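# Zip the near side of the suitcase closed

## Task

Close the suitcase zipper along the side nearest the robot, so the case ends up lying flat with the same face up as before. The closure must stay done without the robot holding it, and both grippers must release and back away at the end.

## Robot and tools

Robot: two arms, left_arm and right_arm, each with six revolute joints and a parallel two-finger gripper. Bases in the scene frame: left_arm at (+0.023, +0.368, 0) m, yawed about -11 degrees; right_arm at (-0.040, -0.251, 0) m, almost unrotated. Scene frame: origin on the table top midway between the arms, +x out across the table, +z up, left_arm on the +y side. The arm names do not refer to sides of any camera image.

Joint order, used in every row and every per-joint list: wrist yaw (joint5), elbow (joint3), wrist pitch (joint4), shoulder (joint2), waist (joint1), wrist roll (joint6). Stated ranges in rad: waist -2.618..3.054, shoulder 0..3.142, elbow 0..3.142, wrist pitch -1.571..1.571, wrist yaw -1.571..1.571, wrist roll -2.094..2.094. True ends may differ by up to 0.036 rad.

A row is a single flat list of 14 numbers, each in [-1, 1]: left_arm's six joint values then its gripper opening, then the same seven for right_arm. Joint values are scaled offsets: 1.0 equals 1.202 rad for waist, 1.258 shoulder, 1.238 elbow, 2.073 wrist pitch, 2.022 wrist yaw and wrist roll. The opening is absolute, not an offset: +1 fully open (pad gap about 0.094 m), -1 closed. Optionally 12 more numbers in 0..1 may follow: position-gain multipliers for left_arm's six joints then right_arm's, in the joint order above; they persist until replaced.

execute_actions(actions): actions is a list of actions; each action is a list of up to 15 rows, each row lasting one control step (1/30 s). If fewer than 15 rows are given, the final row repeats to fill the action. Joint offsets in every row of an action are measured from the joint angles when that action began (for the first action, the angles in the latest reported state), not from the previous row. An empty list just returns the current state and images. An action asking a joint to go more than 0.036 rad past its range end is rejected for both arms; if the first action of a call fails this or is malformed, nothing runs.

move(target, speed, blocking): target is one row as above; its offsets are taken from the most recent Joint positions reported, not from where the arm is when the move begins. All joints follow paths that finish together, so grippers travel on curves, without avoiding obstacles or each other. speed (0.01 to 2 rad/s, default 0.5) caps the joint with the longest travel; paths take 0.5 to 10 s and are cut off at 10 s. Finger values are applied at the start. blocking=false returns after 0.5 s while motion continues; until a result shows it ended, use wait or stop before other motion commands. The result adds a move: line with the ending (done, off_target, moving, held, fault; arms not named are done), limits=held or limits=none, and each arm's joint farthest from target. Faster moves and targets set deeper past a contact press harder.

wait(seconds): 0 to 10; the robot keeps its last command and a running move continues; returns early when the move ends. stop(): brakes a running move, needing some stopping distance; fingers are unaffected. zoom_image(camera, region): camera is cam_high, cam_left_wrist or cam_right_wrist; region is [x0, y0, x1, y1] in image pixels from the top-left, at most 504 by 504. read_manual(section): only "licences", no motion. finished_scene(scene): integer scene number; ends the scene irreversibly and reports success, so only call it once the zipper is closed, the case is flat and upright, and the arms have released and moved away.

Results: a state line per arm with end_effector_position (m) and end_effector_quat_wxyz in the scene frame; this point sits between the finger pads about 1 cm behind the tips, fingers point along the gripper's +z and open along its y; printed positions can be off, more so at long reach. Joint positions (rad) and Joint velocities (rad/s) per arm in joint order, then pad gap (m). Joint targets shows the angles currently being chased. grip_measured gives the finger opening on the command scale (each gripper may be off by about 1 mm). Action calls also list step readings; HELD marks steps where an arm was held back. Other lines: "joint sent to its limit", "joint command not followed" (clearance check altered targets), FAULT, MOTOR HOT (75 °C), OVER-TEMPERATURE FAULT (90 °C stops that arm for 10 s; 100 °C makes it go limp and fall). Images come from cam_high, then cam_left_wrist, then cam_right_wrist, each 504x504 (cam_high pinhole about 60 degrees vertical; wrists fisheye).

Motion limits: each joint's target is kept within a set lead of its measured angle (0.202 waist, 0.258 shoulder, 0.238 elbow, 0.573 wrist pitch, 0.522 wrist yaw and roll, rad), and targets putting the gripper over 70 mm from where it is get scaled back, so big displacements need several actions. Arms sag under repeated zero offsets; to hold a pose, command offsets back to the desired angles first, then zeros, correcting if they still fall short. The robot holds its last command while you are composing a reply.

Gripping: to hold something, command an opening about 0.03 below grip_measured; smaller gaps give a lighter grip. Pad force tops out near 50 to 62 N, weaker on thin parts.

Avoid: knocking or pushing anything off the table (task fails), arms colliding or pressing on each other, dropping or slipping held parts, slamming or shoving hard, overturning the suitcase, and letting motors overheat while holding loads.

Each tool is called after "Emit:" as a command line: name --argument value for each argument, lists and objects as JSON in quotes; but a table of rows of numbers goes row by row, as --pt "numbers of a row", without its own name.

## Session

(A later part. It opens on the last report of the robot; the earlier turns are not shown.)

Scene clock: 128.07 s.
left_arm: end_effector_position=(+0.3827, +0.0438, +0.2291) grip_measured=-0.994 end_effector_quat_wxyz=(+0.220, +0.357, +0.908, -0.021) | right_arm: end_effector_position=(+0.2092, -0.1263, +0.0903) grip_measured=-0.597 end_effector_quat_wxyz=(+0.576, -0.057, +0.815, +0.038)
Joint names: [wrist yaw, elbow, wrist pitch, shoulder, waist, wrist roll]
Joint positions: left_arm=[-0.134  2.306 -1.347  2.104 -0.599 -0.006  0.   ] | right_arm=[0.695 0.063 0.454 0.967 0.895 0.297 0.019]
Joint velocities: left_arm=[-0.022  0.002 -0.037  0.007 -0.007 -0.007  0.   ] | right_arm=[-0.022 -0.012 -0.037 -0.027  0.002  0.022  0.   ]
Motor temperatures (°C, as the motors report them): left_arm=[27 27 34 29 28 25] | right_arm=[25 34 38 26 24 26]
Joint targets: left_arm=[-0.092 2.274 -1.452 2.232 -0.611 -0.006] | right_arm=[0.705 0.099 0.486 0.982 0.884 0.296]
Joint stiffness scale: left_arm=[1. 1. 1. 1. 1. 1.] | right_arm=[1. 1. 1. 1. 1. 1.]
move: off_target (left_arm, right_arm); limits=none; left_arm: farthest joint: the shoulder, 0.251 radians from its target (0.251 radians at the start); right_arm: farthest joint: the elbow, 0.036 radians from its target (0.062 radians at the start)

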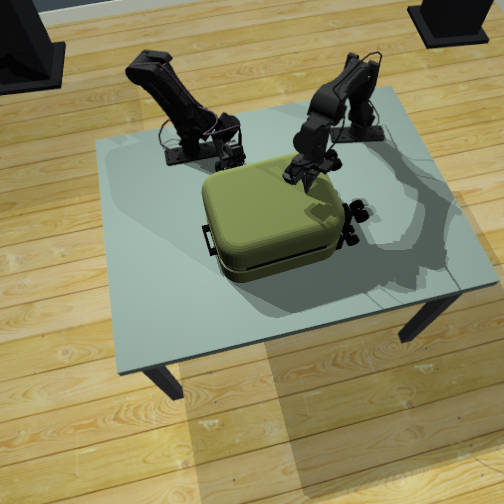

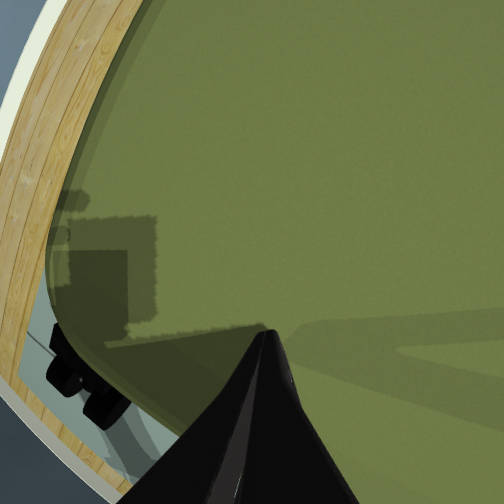

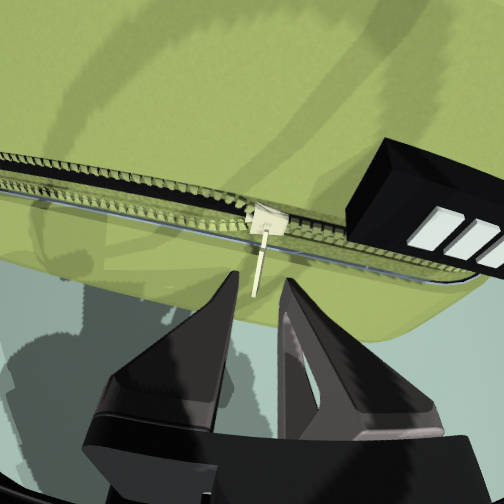

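Emit:
execute_actions --actions '[[[0.02,-0.03,-0.05,0.1,-0.01,0,-1,0.005,0.056,0.015,0.04,-0.03,0,-0.6]],[[0.02,-0.03,-0.05,0.1,-0.01,0,-1,0,0.03,0.015,0.01,-0.008,0,-1]]]'

Scene clock: 137.40 s.
left_arm: end_effector_position=(+0.3846, +0.0436, +0.2292) grip_measured=-0.994 end_effector_quat_wxyz=(+0.223, +0.356, +0.907, -0.019) | right_arm: end_effector_position=(+0.2141, -0.1262, +0.0902) grip_measured=-0.980 end_effector_quat_wxyz=(+0.571, -0.054, +0.819, +0.032)
Joint names: [wrist yaw, elbow, wrist pitch, shoulder, waist, wrist roll]
Joint positions: left_arm=[-0.141  2.306 -1.341  2.106 -0.599 -0.006  0.   ] | right_arm=[0.686 0.086 0.452 1.001 0.875 0.297 0.001]
Joint velocities: left_arm=[-0.007  0.012 -0.037 -0.017  0.002 -0.022 -0.   ] | right_arm=[ 0.051 -0.007  0.037 -0.012 -0.017  0.081 -0.   ]
Motor temperatures (°C, as the motors report them): left_arm=[27 27 34 29 28 25] | right_arm=[25 34 39 26 24 26]
Joint targets: left_arm=[-0.100 2.270 -1.444 2.230 -0.611 -0.006] | right_arm=[0.696 0.123 0.482 1.013 0.866 0.297]
Joint stiffness scale: left_arm=[1. 1. 1. 1. 1. 1.] | right_arm=[1. 1. 1. 1. 1. 1.]
Step readings (joint positions; steps 1 to 15: 1st action; 16 to 30: 2nd action):
0: left_arm=[-0.134 2.306 -1.347 2.104 -0.599 -0.006] | right_arm=[0.695 0.063 0.454 0.967 0.895 0.297]
1: left_arm=[-0.134 2.306 -1.347 2.104 -0.599 -0.006] | right_arm=[0.695 0.068 0.454 0.973 0.890 0.297]
2: left_arm=[-0.135 2.306 -1.346 2.104 -0.599 -0.006] | right_arm=[0.695 0.076 0.453 0.986 0.883 0.297]
4: left_arm=[-0.139 2.306 -1.342 2.106 -0.599 -0.006] | right_arm=[0.696 0.084 0.452 0.999 0.877 0.297]
8: left_arm=[-0.140 2.306 -1.341 2.106 -0.599 -0.006] | right_arm=[0.696 0.086 0.451 1.001 0.875 0.297]
15: left_arm=[-0.140 2.306 -1.341 2.106 -0.599 -0.006] | right_arm=[0.696 0.086 0.451 1.001 0.875 0.297]
16: left_arm=[-0.140 2.306 -1.341 2.106 -0.599 -0.006] | right_arm=[0.697 0.086 0.450 1.001 0.875 0.297]
17: left_arm=[-0.141 2.306 -1.341 2.106 -0.599 -0.006] | right_arm=[0.696 0.086 0.450 1.001 0.875 0.297]
19: left_arm=[-0.141 2.306 -1.341 2.106 -0.599 -0.006] | right_arm=[0.688 0.086 0.451 1.001 0.875 0.297]
23: left_arm=[-0.141 2.306 -1.341 2.106 -0.599 -0.006] | right_arm=[0.686 0.086 0.452 1.001 0.875 0.297]
30: Joint positions above

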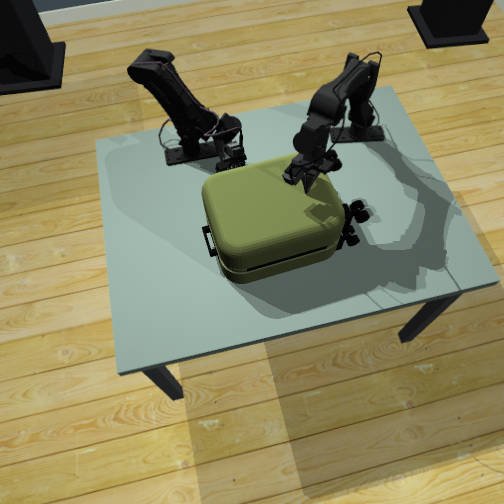

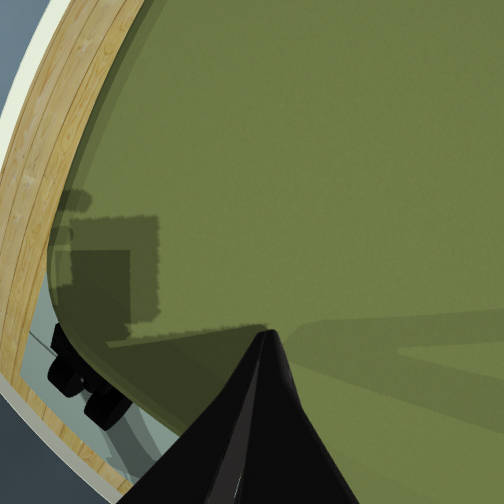

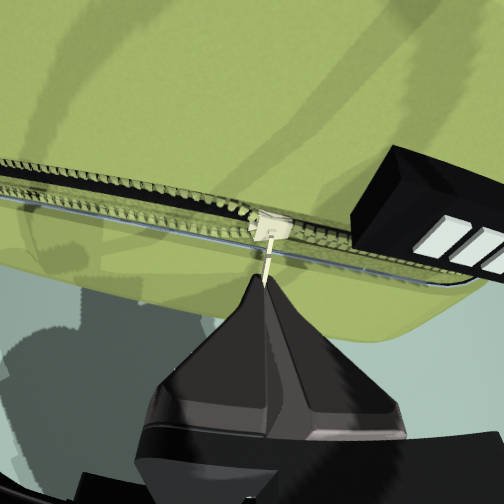

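Emit:
execute_actions --actions '[[[0.03,-0.03,-0.05,0.11,-0.02,0,-1,-0.04,0.055,0.033,0.06,0.08,0.1,-1]],[[0.03,-0.03,-0.05,0.11,-0.02,0,-1,-0.08,0.055,0.033,0.06,0.09,0.1,-1]]]'

Scene clock: 159.33 s.
left_arm: end_effector_position=(+0.3916, +0.0490, +0.2291) grip_measured=-0.994 end_effector_quat_wxyz=(+0.234, +0.350, +0.907, +0.008) | right_arm: end_effector_position=(+0.1995, -0.0704, +0.0927) grip_measured=-0.980 end_effector_quat_wxyz=(+0.534, +0.045, +0.821, +0.199)
Joint names: [wrist yaw, elbow, wrist pitch, shoulder, waist, wrist roll]
Joint positions: left_arm=[-0.201  2.306 -1.335  2.11  -0.603 -0.006  0.   ] | right_arm=[0.656 0.14  0.518 1.116 1.026 0.704 0.001]
Joint velocities: left_arm=[ 0.007  0.007  0.037 -0.007  0.002  0.051 -0.   ] | right_arm=[ 0.022 -0.012  0.066  0.017  0.002  0.081  0.   ]
Motor temperatures (°C, as the motors report them): left_arm=[27 26 33 28 28 25] | right_arm=[25 34 39 26 24 26]
Joint targets: left_arm=[-0.108 2.273 -1.432 2.231 -0.623 -0.006] | right_arm=[0.537 0.180 0.546 1.135 1.053 0.702]
Joint stiffness scale: left_arm=[1. 1. 1. 1. 1. 1.] | right_arm=[1. 1. 1. 1. 1. 1.]
Step readings (joint positions; steps 1 to 15: 1st action; 16 to 30: 2nd action):
0: left_arm=[-0.141 2.306 -1.341 2.106 -0.599 -0.006] | right_arm=[0.686 0.086 0.452 1.001 0.875 0.297]
1: left_arm=[-0.141 2.306 -1.341 2.106 -0.600 -0.006] | right_arm=[0.683 0.089 0.457 1.012 0.892 0.331]
2: left_arm=[-0.143 2.306 -1.341 2.106 -0.601 -0.006] | right_arm=[0.691 0.099 0.466 1.031 0.915 0.366]
4: left_arm=[-0.150 2.306 -1.341 2.106 -0.601 -0.006] | right_arm=[0.700 0.111 0.471 1.055 0.933 0.419]
8: left_arm=[-0.158 2.306 -1.339 2.107 -0.601 -0.006] | right_arm=[0.700 0.112 0.476 1.060 0.943 0.471]
15: left_arm=[-0.158 2.306 -1.339 2.107 -0.601 -0.006] | right_arm=[0.699 0.112 0.477 1.060 0.944 0.500]
16: left_arm=[-0.159 2.306 -1.339 2.107 -0.601 -0.006] | right_arm=[0.702 0.115 0.482 1.070 0.959 0.537]
17: left_arm=[-0.163 2.306 -1.339 2.107 -0.602 -0.006] | right_arm=[0.707 0.123 0.493 1.087 0.980 0.574]
19: left_arm=[-0.175 2.306 -1.341 2.107 -0.603 -0.006] | right_arm=[0.701 0.137 0.501 1.111 1.006 0.625]
23: left_arm=[-0.197 2.306 -1.336 2.110 -0.603 -0.006] | right_arm=[0.667 0.140 0.512 1.116 1.025 0.676]
30: Joint positions above

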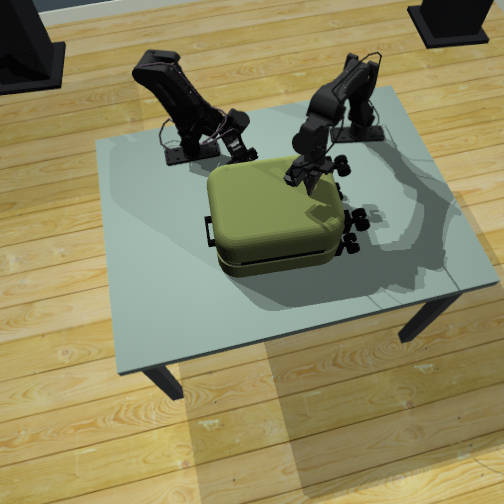

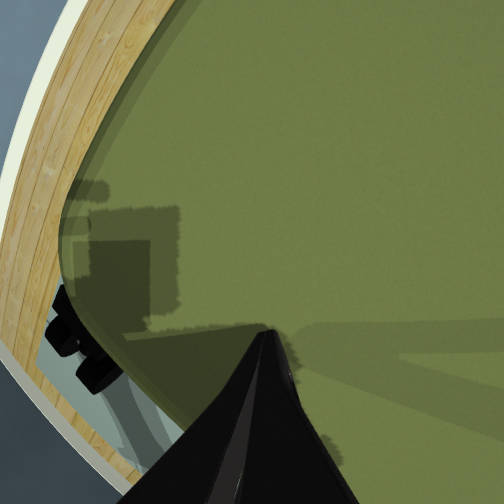

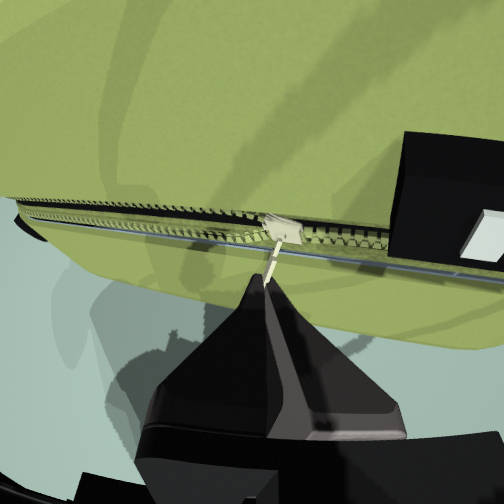

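Emit:
execute_actions --actions '[[[0,0,0,-0.08,0,0,-1,-0.02,0.03,0.012,0.01,0,0,-1]],[[0.1,-0.095,-0.04,-0.085,-0.12,0,-1,-0.02,0.03,0.012,0.01,0,0,-1]],[[0,0,0,0.06,0,0,-1,-0.02,0.03,0.012,0.01,0,0,-1]],[[0,-0.04,-0.04,0.12,-0.02,0,-1,-0.02,0.03,0.012,0.01,0,0,-1]]]'

Scene clock: 175.03 s.
left_arm: end_effector_position=(+0.2898, +0.0117, +0.2282) grip_measured=-0.994 end_effector_quat_wxyz=(+0.161, +0.443, +0.880, -0.061) | right_arm: end_effector_position=(+0.2001, -0.0716, +0.0930) grip_measured=-0.980 end_effector_quat_wxyz=(+0.533, +0.056, +0.819, +0.203)
Joint names: [wrist yaw, elbow, wrist pitch, shoulder, waist, wrist roll]
Joint positions: left_arm=[-0.04   2.198 -1.414  2.011 -0.76  -0.007  0.   ] | right_arm=[0.662 0.14  0.518 1.116 1.025 0.727 0.001]
Joint velocities: left_arm=[-0.022 -0.002 -0.022 -0.012  0.012 -0.066 -0.   ] | right_arm=[ 0.022  0.002  0.037 -0.007 -0.007  0.037 -0.001]
Motor temperatures (°C, as the motors report them): left_arm=[28 26 33 29 28 25] | right_arm=[25 34 40 26 24 26]
Joint targets: left_arm=[-0.018 2.150 -1.488 2.146 -0.773 -0.007] | right_arm=[0.621 0.177 0.543 1.129 1.025 0.722]
Joint stiffness scale: left_arm=[1. 1. 1. 1. 1. 1.] | right_arm=[1. 1. 1. 1. 1. 1.]
Step readings (joint positions; steps 1 to 15: 1st action; 16 to 30: 2nd action; 31 to 45: 3rd action; 46 to 60: 4th action):
0: left_arm=[-0.201 2.306 -1.335 2.110 -0.603 -0.006] | right_arm=[0.655 0.140 0.519 1.116 1.026 0.712]
1: left_arm=[-0.204 2.305 -1.329 2.097 -0.602 -0.006] | right_arm=[0.660 0.140 0.519 1.116 1.025 0.712]
2: left_arm=[-0.204 2.303 -1.333 2.088 -0.602 -0.006] | right_arm=[0.661 0.140 0.519 1.116 1.025 0.712]
4: left_arm=[-0.204 2.303 -1.336 2.068 -0.602 -0.006] | right_arm=[0.661 0.140 0.519 1.116 1.025 0.712]
8: left_arm=[-0.204 2.303 -1.336 2.035 -0.602 -0.006] | right_arm=[0.661 0.140 0.519 1.116 1.025 0.712]
15: left_arm=[-0.204 2.303 -1.337 2.032 -0.602 -0.006] | right_arm=[0.661 0.140 0.519 1.116 1.025 0.712]
16: left_arm=[-0.187 2.281 -1.331 2.022 -0.612 -0.007] | right_arm=[0.661 0.140 0.519 1.116 1.025 0.713]
17: left_arm=[-0.165 2.250 -1.339 2.006 -0.629 -0.007] | right_arm=[0.661 0.140 0.519 1.116 1.025 0.714]
19: left_arm=[-0.113 2.206 -1.373 1.982 -0.691 -0.007] | right_arm=[0.661 0.140 0.519 1.116 1.025 0.715]
23: left_arm=[-0.036 2.190 -1.407 1.968 -0.772 -0.007] | right_arm=[0.661 0.140 0.519 1.116 1.025 0.717]
30: left_arm=[-0.017 2.190 -1.416 1.961 -0.750 -0.007] | right_arm=[0.661 0.140 0.519 1.116 1.025 0.717]
31: left_arm=[-0.017 2.190 -1.417 1.967 -0.749 -0.007] | right_arm=[0.661 0.140 0.519 1.116 1.025 0.718]
32: left_arm=[-0.017 2.190 -1.417 1.975 -0.749 -0.007] | right_arm=[0.661 0.140 0.519 1.116 1.025 0.719]
34: left_arm=[-0.016 2.193 -1.419 2.000 -0.749 -0.007] | right_arm=[0.661 0.140 0.518 1.116 1.025 0.720]
38: left_arm=[-0.016 2.197 -1.411 2.003 -0.749 -0.007] | right_arm=[0.662 0.140 0.518 1.116 1.025 0.722]
45: left_arm=[-0.016 2.197 -1.410 2.003 -0.749 -0.007] | right_arm=[0.662 0.140 0.518 1.116 1.025 0.722]
46: left_arm=[-0.017 2.197 -1.413 2.010 -0.751 -0.007] | right_arm=[0.662 0.140 0.518 1.116 1.025 0.723]
47: left_arm=[-0.022 2.198 -1.414 2.011 -0.753 -0.007] | right_arm=[0.662 0.140 0.518 1.116 1.025 0.724]
49: left_arm=[-0.031 2.198 -1.414 2.011 -0.757 -0.007] | right_arm=[0.662 0.140 0.518 1.116 1.025 0.725]
53: left_arm=[-0.038 2.198 -1.414 2.011 -0.760 -0.007] | right_arm=[0.662 0.140 0.518 1.116 1.025 0.726]
60: Joint positions above

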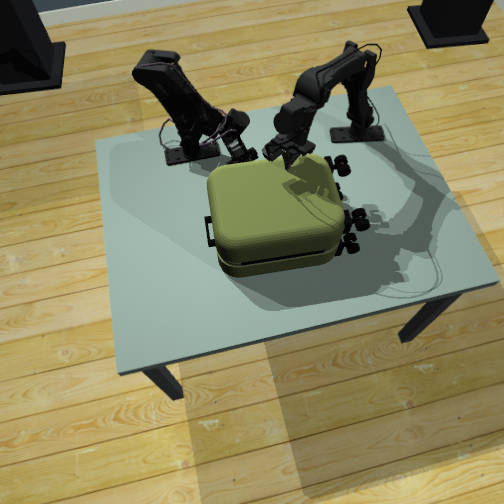

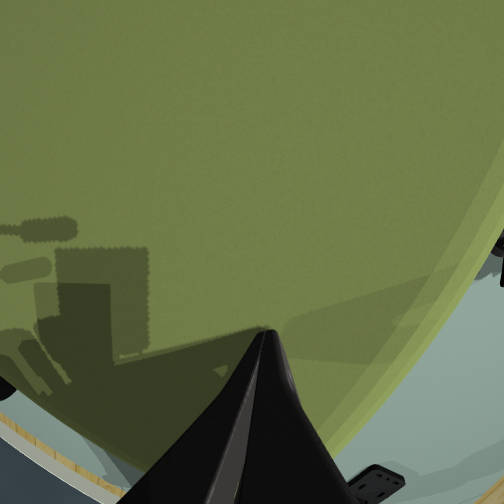

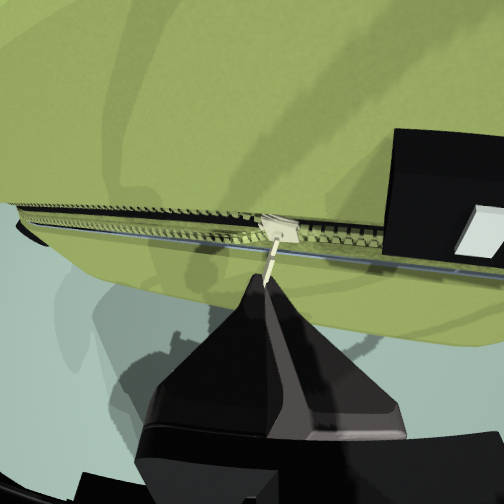

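Emit:
execute_actions --actions '[[[0,-0.05,-0.05,0.13,-0.01,0,-1,-0.05,0.085,0.035,0.085,0.045,0.04,-1]],[[0,-0.05,-0.05,0.13,-0.01,0,-1,-0.05,0.085,0.035,0.085,0.045,0.04,-1]],[[0,-0.05,-0.05,0.13,-0.01,0,-1,-0.05,0.085,0.035,0.085,0.045,0.04,-1]]]'

Scene clock: 187.40 s.
left_arm: end_effector_position=(+0.3037, +0.0272, +0.2284) grip_measured=-0.994 end_effector_quat_wxyz=(+0.179, +0.434, +0.883, -0.006) | right_arm: end_effector_position=(+0.2130, -0.0349, +0.0950) grip_measured=-0.980 end_effector_quat_wxyz=(+0.517, +0.158, +0.805, +0.244)
Joint names: [wrist yaw, elbow, wrist pitch, shoulder, waist, wrist roll]
Joint positions: left_arm=[-0.155  2.198 -1.431  2.011 -0.76  -0.007  0.   ] | right_arm=[0.772 0.295 0.566 1.367 1.099 1.002 0.001]
Joint velocities: left_arm=[-0.051  0.012  0.051 -0.007  0.012  0.007  0.   ] | right_arm=[-0.081 -0.012  0.022  0.002  0.002  0.11   0.   ]
Motor temperatures (°C, as the motors report them): left_arm=[27 26 32 29 28 25] | right_arm=[25 35 40 26 24 26]
Joint targets: left_arm=[-0.109 2.147 -1.509 2.144 -0.770 -0.007] | right_arm=[0.625 0.348 0.619 1.391 1.130 0.991]
Joint stiffness scale: left_arm=[1. 1. 1. 1. 1. 1.] | right_arm=[1. 1. 1. 1. 1. 1.]
Step readings (joint positions; steps 1 to 15: 1st action; 16 to 30: 2nd action; 31 to 45: 3rd action):
0: left_arm=[-0.040 2.198 -1.414 2.011 -0.760 -0.007] | right_arm=[0.662 0.140 0.518 1.116 1.025 0.727]
1: left_arm=[-0.041 2.198 -1.415 2.011 -0.760 -0.007] | right_arm=[0.663 0.148 0.521 1.132 1.031 0.742]
2: left_arm=[-0.042 2.198 -1.415 2.011 -0.761 -0.007] | right_arm=[0.671 0.166 0.527 1.160 1.037 0.759]
4: left_arm=[-0.049 2.198 -1.415 2.011 -0.761 -0.007] | right_arm=[0.678 0.188 0.530 1.195 1.049 0.781]
8: left_arm=[-0.053 2.198 -1.415 2.011 -0.761 -0.007] | right_arm=[0.683 0.192 0.532 1.201 1.051 0.806]
15: left_arm=[-0.053 2.198 -1.415 2.011 -0.761 -0.007] | right_arm=[0.683 0.192 0.532 1.201 1.051 0.818]
16: left_arm=[-0.054 2.198 -1.415 2.011 -0.761 -0.007] | right_arm=[0.692 0.198 0.533 1.214 1.057 0.835]
17: left_arm=[-0.063 2.198 -1.416 2.011 -0.762 -0.007] | right_arm=[0.712 0.211 0.537 1.238 1.067 0.852]
19: left_arm=[-0.085 2.198 -1.420 2.011 -0.760 -0.007] | right_arm=[0.726 0.234 0.543 1.271 1.074 0.875]
23: left_arm=[-0.099 2.198 -1.422 2.011 -0.760 -0.007] | right_arm=[0.726 0.242 0.546 1.284 1.075 0.898]
30: left_arm=[-0.099 2.198 -1.422 2.011 -0.760 -0.007] | right_arm=[0.726 0.242 0.547 1.284 1.075 0.910]
31: left_arm=[-0.102 2.198 -1.422 2.011 -0.761 -0.007] | right_arm=[0.737 0.250 0.548 1.297 1.081 0.927]
32: left_arm=[-0.114 2.198 -1.423 2.011 -0.761 -0.007] | right_arm=[0.758 0.262 0.552 1.319 1.091 0.944]
34: left_arm=[-0.139 2.198 -1.428 2.011 -0.760 -0.007] | right_arm=[0.772 0.285 0.560 1.353 1.098 0.966]
38: left_arm=[-0.155 2.198 -1.431 2.011 -0.760 -0.007] | right_arm=[0.772 0.295 0.566 1.367 1.099 0.989]
45: Joint positions above

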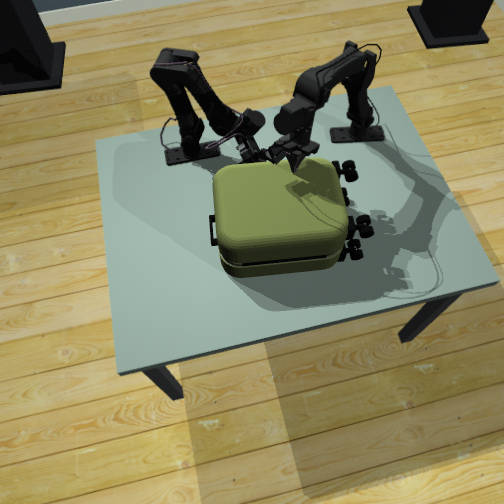

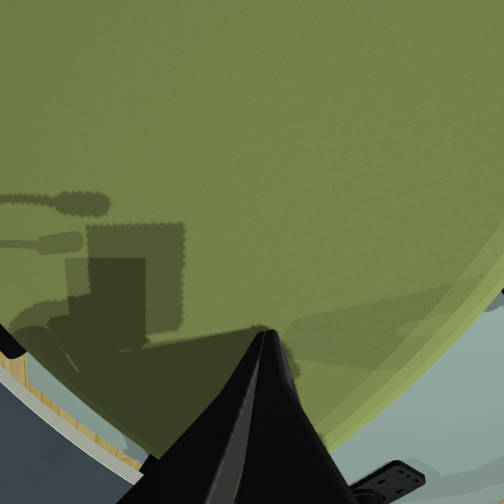

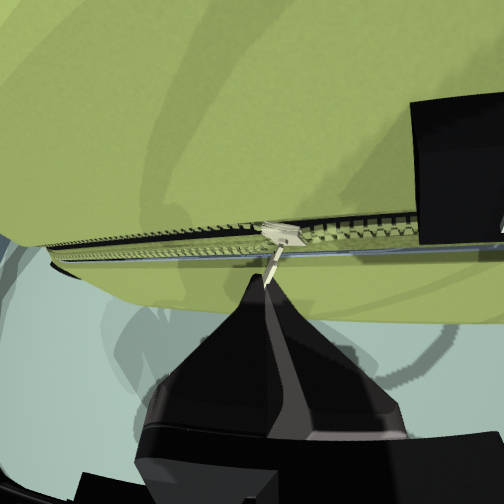

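Emit:
execute_actions --actions '[[[0.12,-0.05,-0.05,0.14,-0.04,0,-1,-0.12,0.07,0.035,0.04,0.04,0,-1]],[[0.12,-0.05,-0.05,0.14,-0.04,0,-1,-0.12,0.085,0.035,0.06,0.045,0,-1]],[[0.12,-0.05,-0.05,0.14,-0.04,0,-1,-0.12,0.085,0.035,0.06,0.045,0,-1]]]'

Scene clock: 195.57 s.
left_arm: end_effector_position=(+0.2848, -0.0108, +0.2285) grip_measured=-0.994 end_effector_quat_wxyz=(+0.162, +0.449, +0.872, -0.111) | right_arm: end_effector_position=(+0.2146, +0.0368, +0.1004) grip_measured=-0.980 end_effector_quat_wxyz=(+0.460, +0.133, +0.814, +0.328)
Joint names: [wrist yaw, elbow, wrist pitch, shoulder, waist, wrist roll]
Joint positions: left_arm=[ 0.049  2.198 -1.354  2.022 -0.763 -0.006  0.   ] | right_arm=[0.6   0.447 0.62  1.52  1.121 1.051 0.001]
Joint velocities: left_arm=[ 0.095 -0.002  0.095  0.017 -0.017  0.051  0.001] | right_arm=[-0.007 -0.002  0.051 -0.017 -0.002 -0.022 -0.001]
Motor temperatures (°C, as the motors report them): left_arm=[28 26 32 28 28 25] | right_arm=[26 35 41 26 24 26]
Joint targets: left_arm=[0.151 2.153 -1.457 2.144 -0.797 -0.006] | right_arm=[0.405 0.495 0.675 1.535 1.169 1.034]
Joint stiffness scale: left_arm=[1. 1. 1. 1. 1. 1.] | right_arm=[1. 1. 1. 1. 1. 1.]
Step readings (joint positions; steps 1 to 15: 1st action; 16 to 30: 2nd action; 31 to 45: 3rd action):
0: left_arm=[-0.155 2.198 -1.431 2.011 -0.760 -0.007] | right_arm=[0.772 0.295 0.567 1.367 1.099 1.005]
1: left_arm=[-0.151 2.198 -1.431 2.011 -0.762 -0.006] | right_arm=[0.769 0.299 0.568 1.371 1.101 1.007]
2: left_arm=[-0.149 2.198 -1.430 2.011 -0.762 -0.006] | right_arm=[0.763 0.307 0.571 1.378 1.102 1.010]
4: left_arm=[-0.143 2.198 -1.428 2.011 -0.762 -0.006] | right_arm=[0.739 0.324 0.575 1.393 1.105 1.013]
8: left_arm=[-0.134 2.198 -1.423 2.011 -0.762 -0.006] | right_arm=[0.708 0.333 0.583 1.400 1.106 1.015]
15: left_arm=[-0.117 2.198 -1.417 2.011 -0.762 -0.006] | right_arm=[0.698 0.333 0.586 1.400 1.106 1.017]
16: left_arm=[-0.112 2.198 -1.415 2.011 -0.762 -0.006] | right_arm=[0.695 0.340 0.587 1.409 1.107 1.021]
17: left_arm=[-0.105 2.198 -1.413 2.011 -0.762 -0.006] | right_arm=[0.689 0.356 0.591 1.427 1.107 1.023]
19: left_arm=[-0.091 2.198 -1.408 2.012 -0.762 -0.006] | right_arm=[0.671 0.382 0.596 1.453 1.111 1.027]
23: left_arm=[-0.072 2.198 -1.401 2.013 -0.762 -0.006] | right_arm=[0.648 0.390 0.603 1.460 1.115 1.031]
30: left_arm=[-0.052 2.198 -1.393 2.015 -0.762 -0.006] | right_arm=[0.648 0.390 0.603 1.460 1.115 1.034]
31: left_arm=[-0.043 2.198 -1.390 2.015 -0.762 -0.006] | right_arm=[0.645 0.398 0.604 1.469 1.115 1.037]
32: left_arm=[-0.033 2.198 -1.386 2.015 -0.762 -0.006] | right_arm=[0.640 0.413 0.606 1.486 1.115 1.040]
34: left_arm=[-0.014 2.198 -1.378 2.017 -0.763 -0.006] | right_arm=[0.624 0.438 0.612 1.513 1.117 1.044]
38: left_arm=[0.016 2.198 -1.367 2.019 -0.763 -0.006] | right_arm=[0.600 0.447 0.620 1.520 1.121 1.048]
45: Joint positions above

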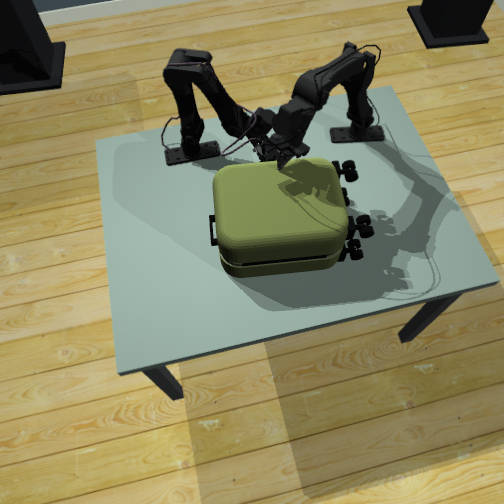

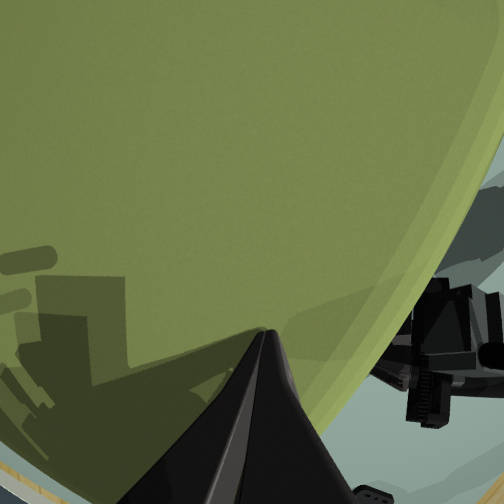

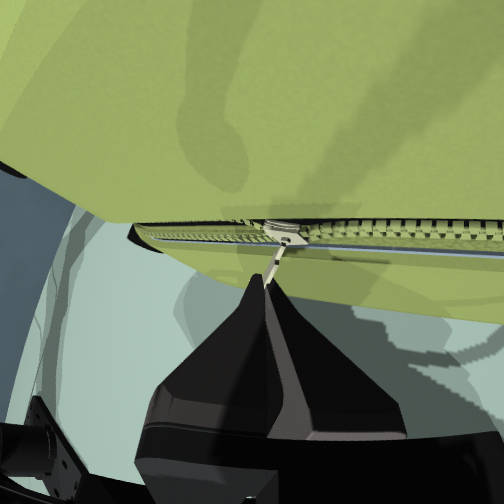

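Emit:
execute_actions --actions '[[[0.05,-0.05,-0.05,0.14,-0.02,0,-1,-0.1,0.095,0.03,0.062,0.04,0,-1]],[[0.05,-0.05,-0.05,0.14,-0.02,0,-1,-0.1,0.095,0.03,0.062,0.04,0,-1]],[[0.05,-0.05,-0.05,0.14,-0.02,0,-1,-0.1,0.095,0.03,0.062,0.04,0,-1]]]'

Scene clock: 207.50 s.
left_arm: end_effector_position=(+0.2811, -0.0272, +0.2286) grip_measured=-0.995 end_effector_quat_wxyz=(+0.160, +0.454, +0.864, -0.149) | right_arm: end_effector_position=(+0.2230, +0.1052, +0.1027) grip_measured=-0.980 end_effector_quat_wxyz=(+0.423, +0.121, +0.815, +0.378)
Joint names: [wrist yaw, elbow, wrist pitch, shoulder, waist, wrist roll]
Joint positions: left_arm=[ 0.12   2.198 -1.309  2.034 -0.763 -0.006  0.   ] | right_arm=[0.507 0.649 0.644 1.712 1.142 1.09  0.001]
Joint velocities: left_arm=[0.022 0.012 0.095 0.012 0.007 0.007 0.001] | right_arm=[-0.022 -0.007 -0.022 -0.007 -0.002 -0.022 -0.   ]
Motor temperatures (°C, as the motors report them): left_arm=[28 26 32 28 28 25] | right_arm=[27 35 42 26 24 26]
Joint targets: left_arm=[0.171 2.152 -1.401 2.159 -0.781 -0.006] | right_arm=[0.320 0.701 0.696 1.728 1.179 1.081]
Joint stiffness scale: left_arm=[1. 1. 1. 1. 1. 1.] | right_arm=[1. 1. 1. 1. 1. 1.]
Step readings (joint positions; steps 1 to 15: 1st action; 16 to 30: 2nd action; 31 to 45: 3rd action):
0: left_arm=[0.072 2.198 -1.345 2.025 -0.763 -0.006] | right_arm=[0.600 0.447 0.620 1.520 1.121 1.052]
1: left_arm=[0.072 2.198 -1.344 2.025 -0.763 -0.006] | right_arm=[0.600 0.456 0.620 1.530 1.121 1.055]
2: left_arm=[0.071 2.198 -1.344 2.025 -0.763 -0.006] | right_arm=[0.599 0.475 0.620 1.549 1.121 1.058]
4: left_arm=[0.071 2.198 -1.344 2.025 -0.763 -0.006] | right_arm=[0.587 0.505 0.620 1.578 1.122 1.061]
8: left_arm=[0.071 2.198 -1.344 2.025 -0.763 -0.006] | right_arm=[0.564 0.515 0.624 1.585 1.127 1.064]
15: left_arm=[0.071 2.198 -1.344 2.025 -0.763 -0.006] | right_arm=[0.562 0.515 0.625 1.585 1.127 1.066]
16: left_arm=[0.071 2.198 -1.344 2.025 -0.763 -0.006] | right_arm=[0.561 0.525 0.625 1.595 1.127 1.069]
17: left_arm=[0.071 2.198 -1.344 2.025 -0.763 -0.006] | right_arm=[0.560 0.544 0.625 1.614 1.127 1.072]
19: left_arm=[0.073 2.198 -1.343 2.025 -0.763 -0.006] | right_arm=[0.547 0.574 0.627 1.643 1.128 1.076]
23: left_arm=[0.080 2.198 -1.337 2.027 -0.763 -0.006] | right_arm=[0.525 0.584 0.632 1.650 1.131 1.079]
30: left_arm=[0.089 2.198 -1.331 2.028 -0.763 -0.006] | right_arm=[0.522 0.584 0.633 1.650 1.131 1.081]
31: left_arm=[0.091 2.198 -1.329 2.028 -0.763 -0.006] | right_arm=[0.521 0.593 0.633 1.659 1.131 1.084]
32: left_arm=[0.094 2.198 -1.327 2.029 -0.763 -0.006] | right_arm=[0.522 0.613 0.635 1.678 1.132 1.087]
34: left_arm=[0.100 2.198 -1.322 2.030 -0.763 -0.006] | right_arm=[0.517 0.639 0.640 1.704 1.139 1.089]
38: left_arm=[0.110 2.198 -1.316 2.032 -0.763 -0.006] | right_arm=[0.507 0.649 0.644 1.712 1.142 1.090]
45: Joint positions above

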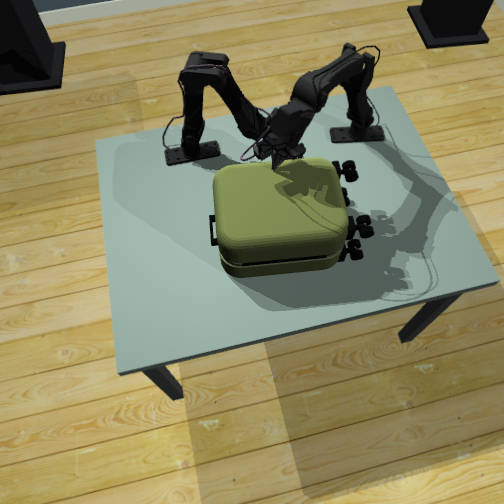

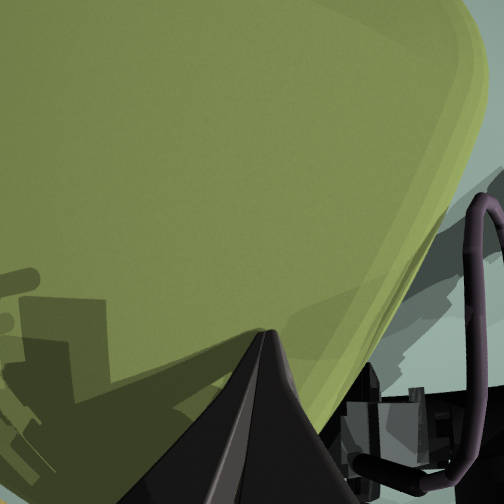

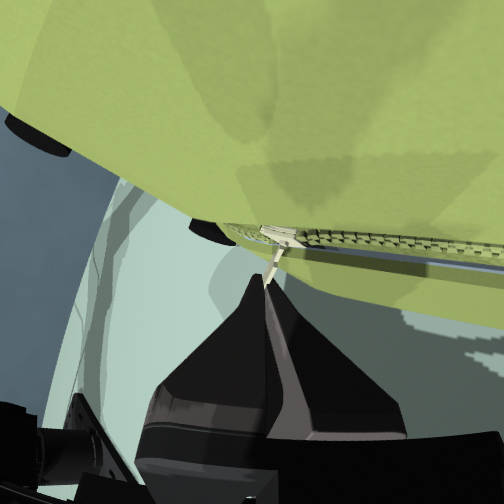

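Emit:
execute_actions --actions '[[[0.02,-0.05,-0.06,0.14,-0.01,0,-1,-0.09,0.1,0.03,0.064,0.03,0,-1]],[[0.02,-0.05,-0.06,0.14,-0.01,0,-1,-0.07,0.1,0.03,0.064,0.02,0,-1]],[[0.02,-0.05,-0.06,0.14,-0.01,0,-1,-0.05,0.1,0.03,0.064,0.005,0,-1]]]'

Scene clock: 219.07 s.
left_arm: end_effector_position=(+0.2881, -0.0260, +0.2287) grip_measured=-0.995 end_effector_quat_wxyz=(+0.164, +0.448, +0.866, -0.151) | right_arm: end_effector_position=(+0.2465, +0.1497, +0.1033) grip_measured=-0.980 end_effector_quat_wxyz=(+0.445, +0.143, +0.796, +0.385)
Joint names: [wrist yaw, elbow, wrist pitch, shoulder, waist, wrist roll]
Joint positions: left_arm=[ 0.124  2.198 -1.297  2.037 -0.748 -0.006  0.   ] | right_arm=[0.576 0.848 0.683 1.906 1.159 1.102 0.001]
Joint velocities: left_arm=[-0.066 -0.002 -0.007 -0.002 -0.017 -0.022 -0.   ] | right_arm=[ 0.022  0.002  0.022  0.012 -0.002  0.007 -0.   ]
Motor temperatures (°C, as the motors report them): left_arm=[28 26 32 28 28 25] | right_arm=[28 35 42 26 24 26]
Joint targets: left_arm=[0.154 2.153 -1.389 2.162 -0.761 -0.006] | right_arm=[0.439 0.903 0.730 1.920 1.164 1.099]
Joint stiffness scale: left_arm=[1. 1. 1. 1. 1. 1.] | right_arm=[1. 1. 1. 1. 1. 1.]
Step readings (joint positions; steps 1 to 15: 1st action; 16 to 30: 2nd action; 31 to 45: 3rd action):
0: left_arm=[0.127 2.198 -1.304 2.035 -0.763 -0.006] | right_arm=[0.507 0.649 0.644 1.712 1.142 1.090]
1: left_arm=[0.126 2.198 -1.304 2.035 -0.763 -0.006] | right_arm=[0.512 0.658 0.644 1.721 1.143 1.092]
2: left_arm=[0.126 2.198 -1.304 2.035 -0.762 -0.006] | right_arm=[0.516 0.676 0.645 1.738 1.146 1.093]
4: left_arm=[0.125 2.198 -1.304 2.035 -0.760 -0.006] | right_arm=[0.517 0.705 0.652 1.766 1.151 1.095]
8: left_arm=[0.126 2.198 -1.304 2.035 -0.759 -0.006] | right_arm=[0.516 0.713 0.655 1.775 1.152 1.096]
15: left_arm=[0.126 2.198 -1.304 2.035 -0.759 -0.006] | right_arm=[0.516 0.713 0.655 1.775 1.152 1.096]
16: left_arm=[0.125 2.198 -1.304 2.035 -0.759 -0.006] | right_arm=[0.524 0.723 0.655 1.784 1.153 1.097]
17: left_arm=[0.125 2.198 -1.303 2.035 -0.758 -0.006] | right_arm=[0.532 0.741 0.657 1.802 1.155 1.098]
19: left_arm=[0.125 2.198 -1.301 2.035 -0.756 -0.006] | right_arm=[0.536 0.771 0.665 1.831 1.157 1.098]
23: left_arm=[0.125 2.198 -1.301 2.035 -0.754 -0.006] | right_arm=[0.540 0.780 0.668 1.839 1.157 1.099]
30: left_arm=[0.125 2.198 -1.301 2.035 -0.754 -0.006] | right_arm=[0.540 0.780 0.668 1.839 1.157 1.099]
31: left_arm=[0.125 2.198 -1.301 2.035 -0.754 -0.006] | right_arm=[0.550 0.790 0.668 1.849 1.157 1.100]
32: left_arm=[0.123 2.198 -1.301 2.035 -0.753 -0.006] | right_arm=[0.560 0.809 0.670 1.867 1.159 1.100]
34: left_arm=[0.123 2.198 -1.297 2.037 -0.750 -0.006] | right_arm=[0.569 0.839 0.679 1.897 1.159 1.101]
38: left_arm=[0.124 2.198 -1.297 2.037 -0.748 -0.006] | right_arm=[0.576 0.848 0.683 1.906 1.159 1.102]
45: Joint positions above

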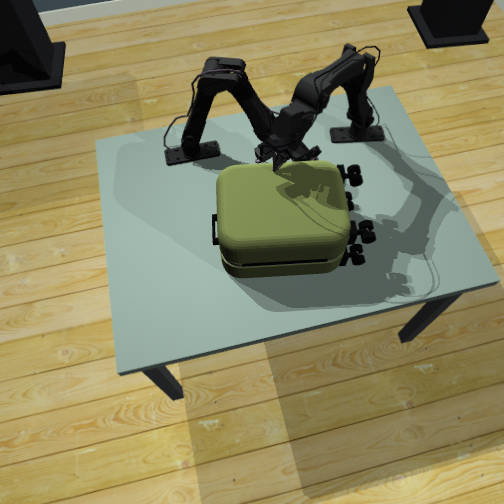

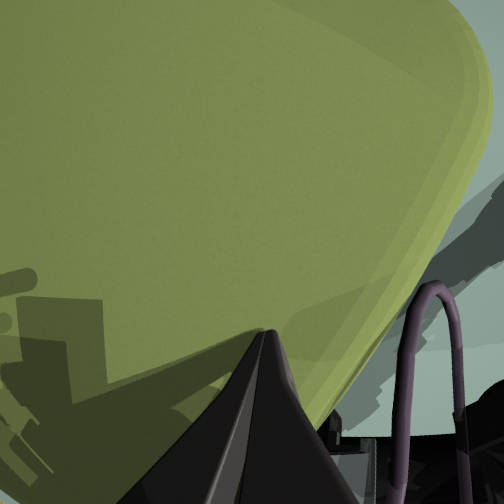

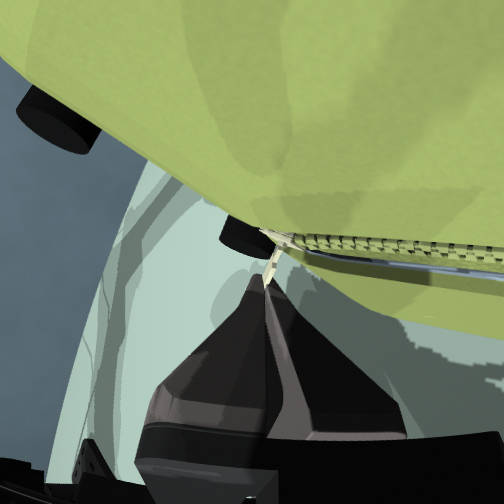

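Emit:
execute_actions --actions '[[[0.04,-0.05,-0.06,0.15,-0.03,0,-1,-0.05,0.105,0.025,0.062,0.01,0,-1]],[[0.04,-0.05,-0.06,0.15,-0.03,0,-1,-0.03,0.105,0.025,0.062,0,0,-1]]]'

Scene clock: 225.13 s.
left_arm: end_effector_position=(+0.2888, -0.0436, +0.2290) grip_measured=-0.995 end_effector_quat_wxyz=(+0.171, +0.452, +0.856, -0.185) | right_arm: end_effector_position=(+0.2696, +0.1721, +0.1037) grip_measured=-0.980 end_effector_quat_wxyz=(+0.475, +0.173, +0.775, +0.379)
Joint names: [wrist yaw, elbow, wrist pitch, shoulder, waist, wrist roll]
Joint positions: left_arm=[ 0.18   2.198 -1.236  2.053 -0.748 -0.006  0.   ] | right_arm=[0.664 0.999 0.698 2.037 1.161 1.107 0.001]
Joint velocities: left_arm=[-0.007  0.002  0.022  0.007 -0.017 -0.037 -0.001] | right_arm=[ 0.007  0.007 -0.022  0.002 -0.012 -0.022 -0.   ]
Motor temperatures (°C, as the motors report them): left_arm=[28 26 32 28 28 25] | right_arm=[28 36 43 27 24 26]
Joint targets: left_arm=[0.210 2.156 -1.344 2.172 -0.772 -0.006] | right_arm=[0.552 1.052 0.742 2.048 1.161 1.105]
Joint stiffness scale: left_arm=[1. 1. 1. 1. 1. 1.] | right_arm=[1. 1. 1. 1. 1. 1.]
Step readings (joint positions; steps 1 to 15: 1st action; 16 to 30: 2nd action):
0: left_arm=[0.124 2.198 -1.297 2.037 -0.748 -0.006] | right_arm=[0.576 0.848 0.683 1.906 1.159 1.102]
1: left_arm=[0.125 2.198 -1.297 2.037 -0.748 -0.006] | right_arm=[0.585 0.859 0.682 1.915 1.159 1.103]
2: left_arm=[0.125 2.198 -1.294 2.037 -0.748 -0.006] | right_arm=[0.594 0.881 0.683 1.933 1.161 1.104]
4: left_arm=[0.128 2.198 -1.287 2.039 -0.748 -0.006] | right_arm=[0.605 0.914 0.688 1.962 1.161 1.105]
8: left_arm=[0.136 2.198 -1.280 2.041 -0.748 -0.006] | right_arm=[0.613 0.923 0.690 1.970 1.161 1.105]
15: left_arm=[0.145 2.198 -1.273 2.043 -0.748 -0.006] | right_arm=[0.613 0.923 0.690 1.970 1.161 1.105]
16: left_arm=[0.147 2.198 -1.270 2.044 -0.748 -0.006] | right_arm=[0.626 0.935 0.689 1.980 1.161 1.106]
17: left_arm=[0.150 2.198 -1.266 2.045 -0.748 -0.006] | right_arm=[0.638 0.957 0.690 1.999 1.162 1.107]
19: left_arm=[0.155 2.198 -1.256 2.047 -0.748 -0.006] | right_arm=[0.656 0.990 0.696 2.029 1.161 1.107]
23: left_arm=[0.167 2.198 -1.246 2.050 -0.748 -0.006] | right_arm=[0.664 0.999 0.698 2.037 1.161 1.107]
30: Joint positions above

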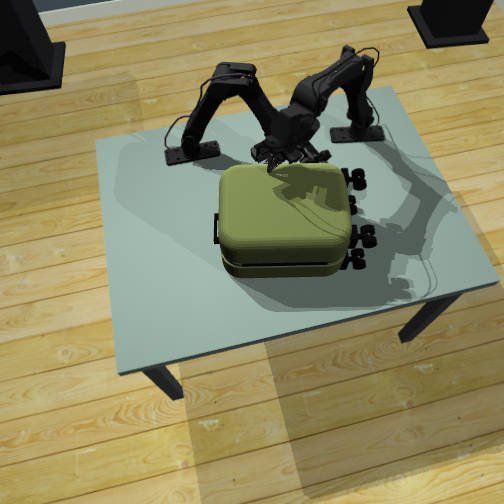

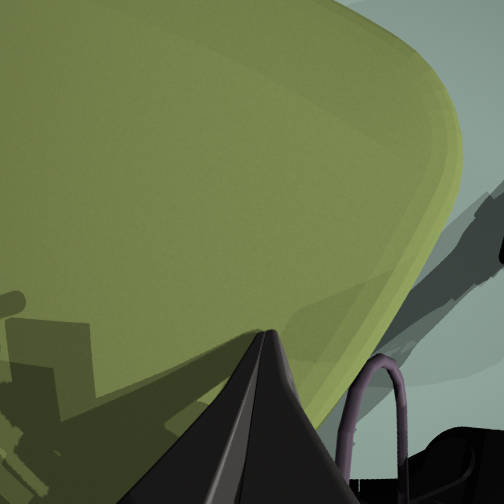

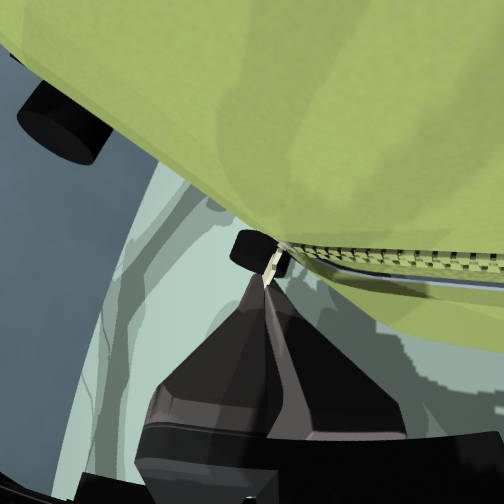

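Emit:
execute_actions --actions '[[[0.005,-0.05,-0.07,0.15,-0.015,0,-1,-0.03,0.1,0.025,0.055,0,0,-1]],[[0.005,-0.05,-0.07,0.15,-0.015,0,-1,-0.01,0.1,0.025,0.055,-0.01,0,-1]]]'

Scene clock: 230.63 s.
left_arm: end_effector_position=(+0.2920, -0.0497, +0.2292) grip_measured=-0.995 end_effector_quat_wxyz=(+0.179, +0.452, +0.853, -0.192) | right_arm: end_effector_position=(+0.2939, +0.1852, +0.1037) grip_measured=-0.980 end_effector_quat_wxyz=(+0.509, +0.212, +0.748, +0.368)
Joint names: [wrist yaw, elbow, wrist pitch, shoulder, waist, wrist roll]
Joint positions: left_arm=[ 0.186  2.198 -1.208  2.06  -0.748 -0.006  0.   ] | right_arm=[0.771 1.143 0.717 2.158 1.156 1.113 0.001]
Joint velocities: left_arm=[ 0.007 -0.002 -0.022 -0.007 -0.022 -0.007  0.001] | right_arm=[ 0.022  0.012 -0.066  0.002  0.002 -0.037  0.   ]
Motor temperatures (°C, as the motors report them): left_arm=[27 26 31 28 28 25] | right_arm=[28 36 43 27 24 26]
Joint targets: left_arm=[0.191 2.158 -1.310 2.179 -0.760 -0.006] | right_arm=[0.691 1.194 0.758 2.166 1.148 1.110]
Joint stiffness scale: left_arm=[1. 1. 1. 1. 1. 1.] | right_arm=[1. 1. 1. 1. 1. 1.]
Step readings (joint positions; steps 1 to 15: 1st action; 16 to 30: 2nd action):
0: left_arm=[0.187 2.198 -1.231 2.055 -0.748 -0.006] | right_arm=[0.664 0.999 0.698 2.037 1.161 1.107]
1: left_arm=[0.187 2.198 -1.230 2.055 -0.748 -0.006] | right_arm=[0.676 1.011 0.697 2.046 1.161 1.109]
2: left_arm=[0.186 2.198 -1.229 2.055 -0.748 -0.006] | right_arm=[0.688 1.032 0.698 2.063 1.161 1.110]
4: left_arm=[0.184 2.198 -1.225 2.056 -0.748 -0.006] | right_arm=[0.703 1.063 0.704 2.090 1.160 1.110]
8: left_arm=[0.184 2.198 -1.222 2.057 -0.748 -0.006] | right_arm=[0.711 1.070 0.706 2.096 1.160 1.110]
15: left_arm=[0.184 2.198 -1.222 2.057 -0.748 -0.006] | right_arm=[0.711 1.070 0.706 2.096 1.160 1.110]
16: left_arm=[0.184 2.198 -1.222 2.057 -0.748 -0.006] | right_arm=[0.726 1.082 0.706 2.106 1.159 1.112]
17: left_arm=[0.184 2.198 -1.220 2.057 -0.748 -0.006] | right_arm=[0.743 1.104 0.706 2.124 1.159 1.113]
19: left_arm=[0.184 2.198 -1.214 2.059 -0.748 -0.006] | right_arm=[0.762 1.135 0.714 2.151 1.157 1.113]
23: left_arm=[0.185 2.198 -1.209 2.060 -0.748 -0.006] | right_arm=[0.771 1.143 0.717 2.158 1.156 1.113]
30: Joint positions above

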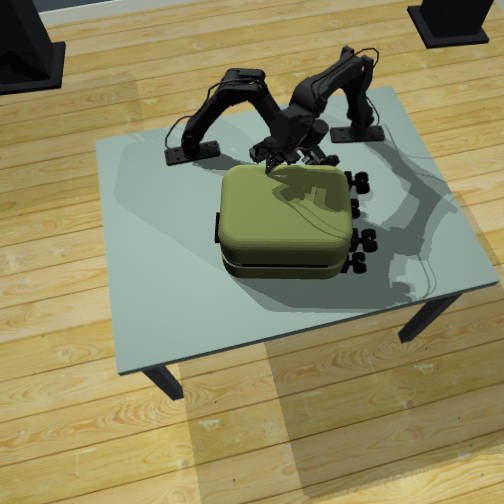

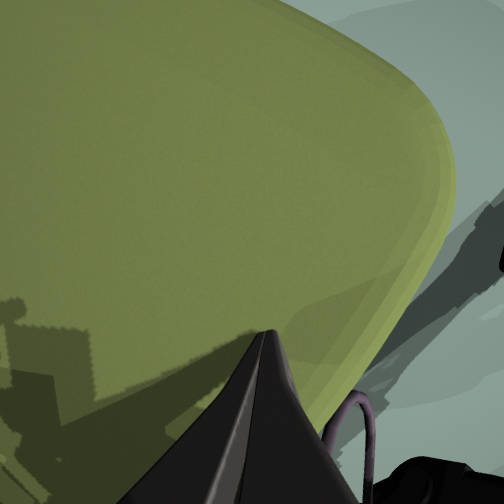

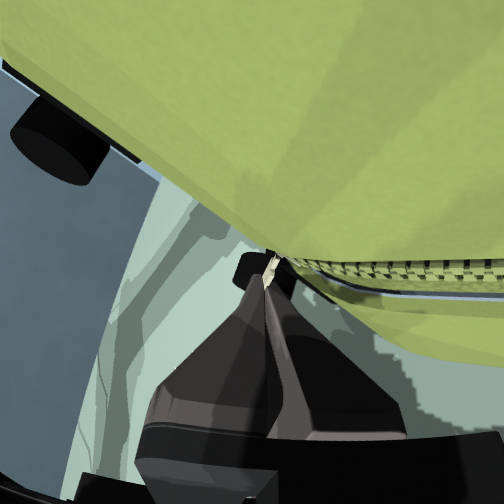

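Emit:
move --target '[0,0,0,-0.2,0,0,-1,0,0.03,0.015,0,0.03,0,-0.6]' --speed 0.5

Emit:
move --target '[0.05,-0.6,0.1,-0.5,0.55,0,-1,0,-0.65,-0.05,-0.62,0.08,-0.3,-0.6]' --speed 0.7

Scene clock: 242.53 s.
left_arm: end_effector_position=(+0.2672, -0.0162, +0.3391) grip_measured=-0.995 end_effector_quat_wxyz=(+0.280, +0.445, +0.816, -0.240) | right_arm: end_effector_position=(+0.2817, +0.1948, +0.1052) grip_measured=-0.603 end_effector_quat_wxyz=(+0.504, +0.204, +0.749, +0.379)
Joint names: [wrist yaw, elbow, wrist pitch, shoulder, waist, wrist roll]
Joint positions: left_arm=[ 0.187  2.194 -1.212  1.816 -0.748 -0.006  0.   ] | right_arm=[0.771 1.143 0.725 2.158 1.184 1.116 0.019]
Joint velocities: left_arm=[-0.022  0.017 -0.007  0.007  0.002 -0.037 -0.001] | right_arm=[ 0.007  0.002  0.037 -0.002 -0.002  0.007  0.   ]
Motor temperatures (°C, as the motors report them): left_arm=[27 26 31 29 28 25] | right_arm=[27 36 43 29 24 26]
Joint targets: left_arm=[0.186 2.198 -1.208 1.809 -0.748 -0.006] | right_arm=[0.771 1.181 0.748 2.158 1.192 1.113]
Joint stiffness scale: left_arm=[1. 1. 1. 1. 1. 1.] | right_arm=[1. 1. 1. 1. 1. 1.]
move: off_target (right_arm); limits=none; left_arm: farthest joint: the shoulder, 0.008 radians from its target (0.252 radians at the start); right_arm: farthest joint: the elbow, 0.037 radians from its target (0.037 radians at the start)

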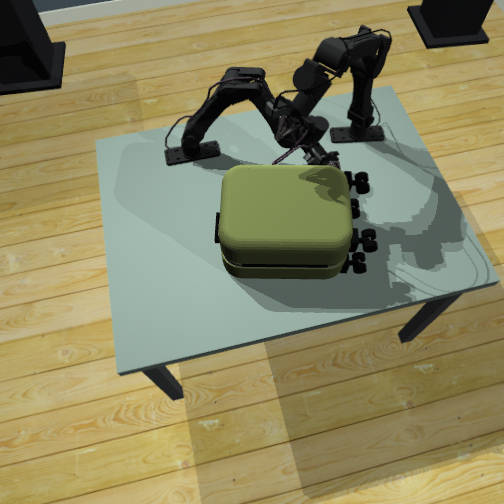

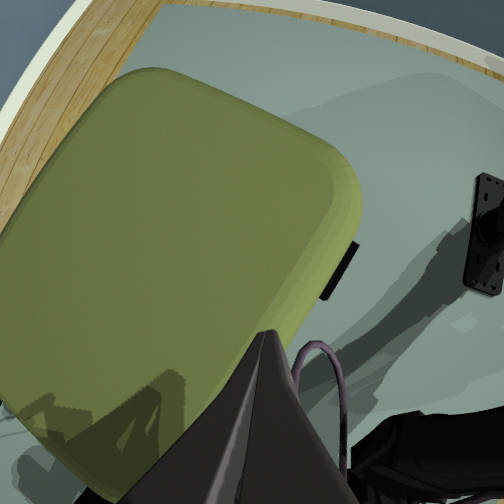

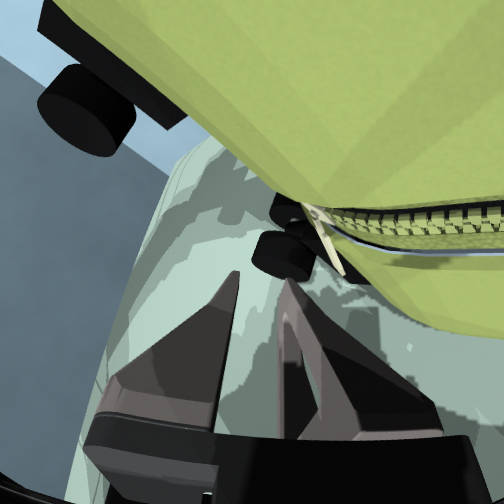

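Scene clock: 244.50 s.
left_arm: end_effector_position=(+0.3198, +0.2342, +0.3130) grip_measured=-0.995 end_effector_quat_wxyz=(+0.359, +0.176, +0.899, -0.179) | right_arm: end_effector_position=(+0.1768, +0.0220, +0.1056) grip_measured=-0.603 end_effector_quat_wxyz=(+0.555, -0.101, +0.805, +0.180)
Joint names: [wrist yaw, elbow, wrist pitch, shoulder, waist, wrist roll]
Joint positions: left_arm=[ 0.274  1.457 -1.025  1.214 -0.093 -0.006  0.   ] | right_arm=[0.764 0.342 0.614 1.411 1.27  0.516 0.019]
Joint velocities: left_arm=[ 0.007 -0.007 -0.066  0.002 -0.007  0.007 -0.   ] | right_arm=[ 0.022 -0.002 -0.037 -0.002  0.007  0.022 -0.   ]
Motor temperatures (°C, as the motors report them): left_arm=[27 26 32 29 28 25] | right_arm=[27 35 42 29 24 26]
Joint targets: left_arm=[0.288 1.452 -1.005 1.188 -0.087 -0.006] | right_arm=[0.771 0.339 0.621 1.378 1.281 0.509]
Joint stiffness scale: left_arm=[1. 1. 1. 1. 1. 1.] | right_arm=[1. 1. 1. 1. 1. 1.]
move: off_target (left_arm, right_arm); limits=none; left_arm: farthest joint: the shoulder, 0.027 radians from its target (0.629 radians at the start); right_arm: farthest joint: the shoulder, 0.033 radians from its target (0.780 radians at the start)

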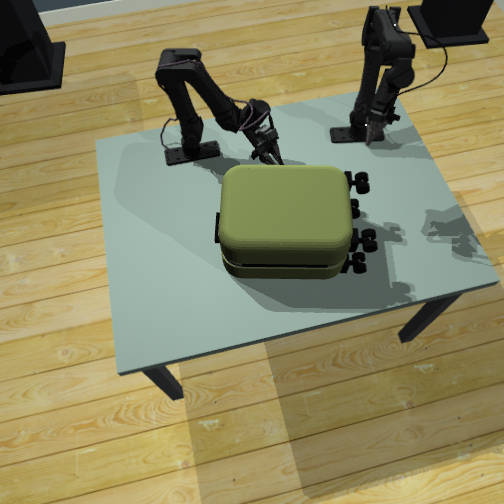

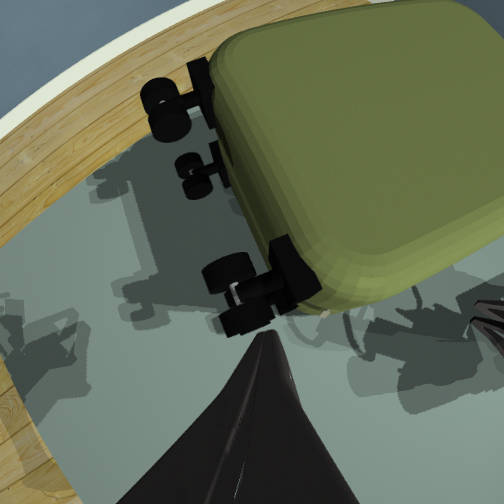

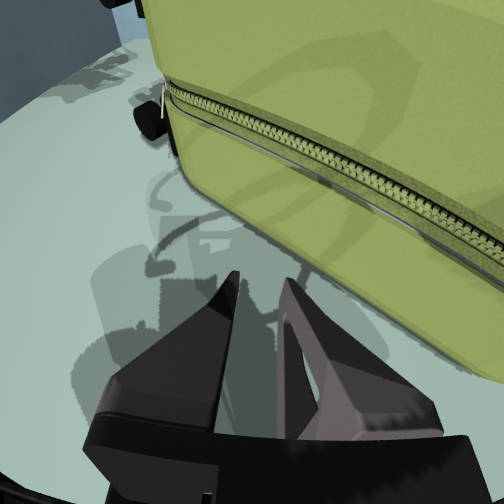

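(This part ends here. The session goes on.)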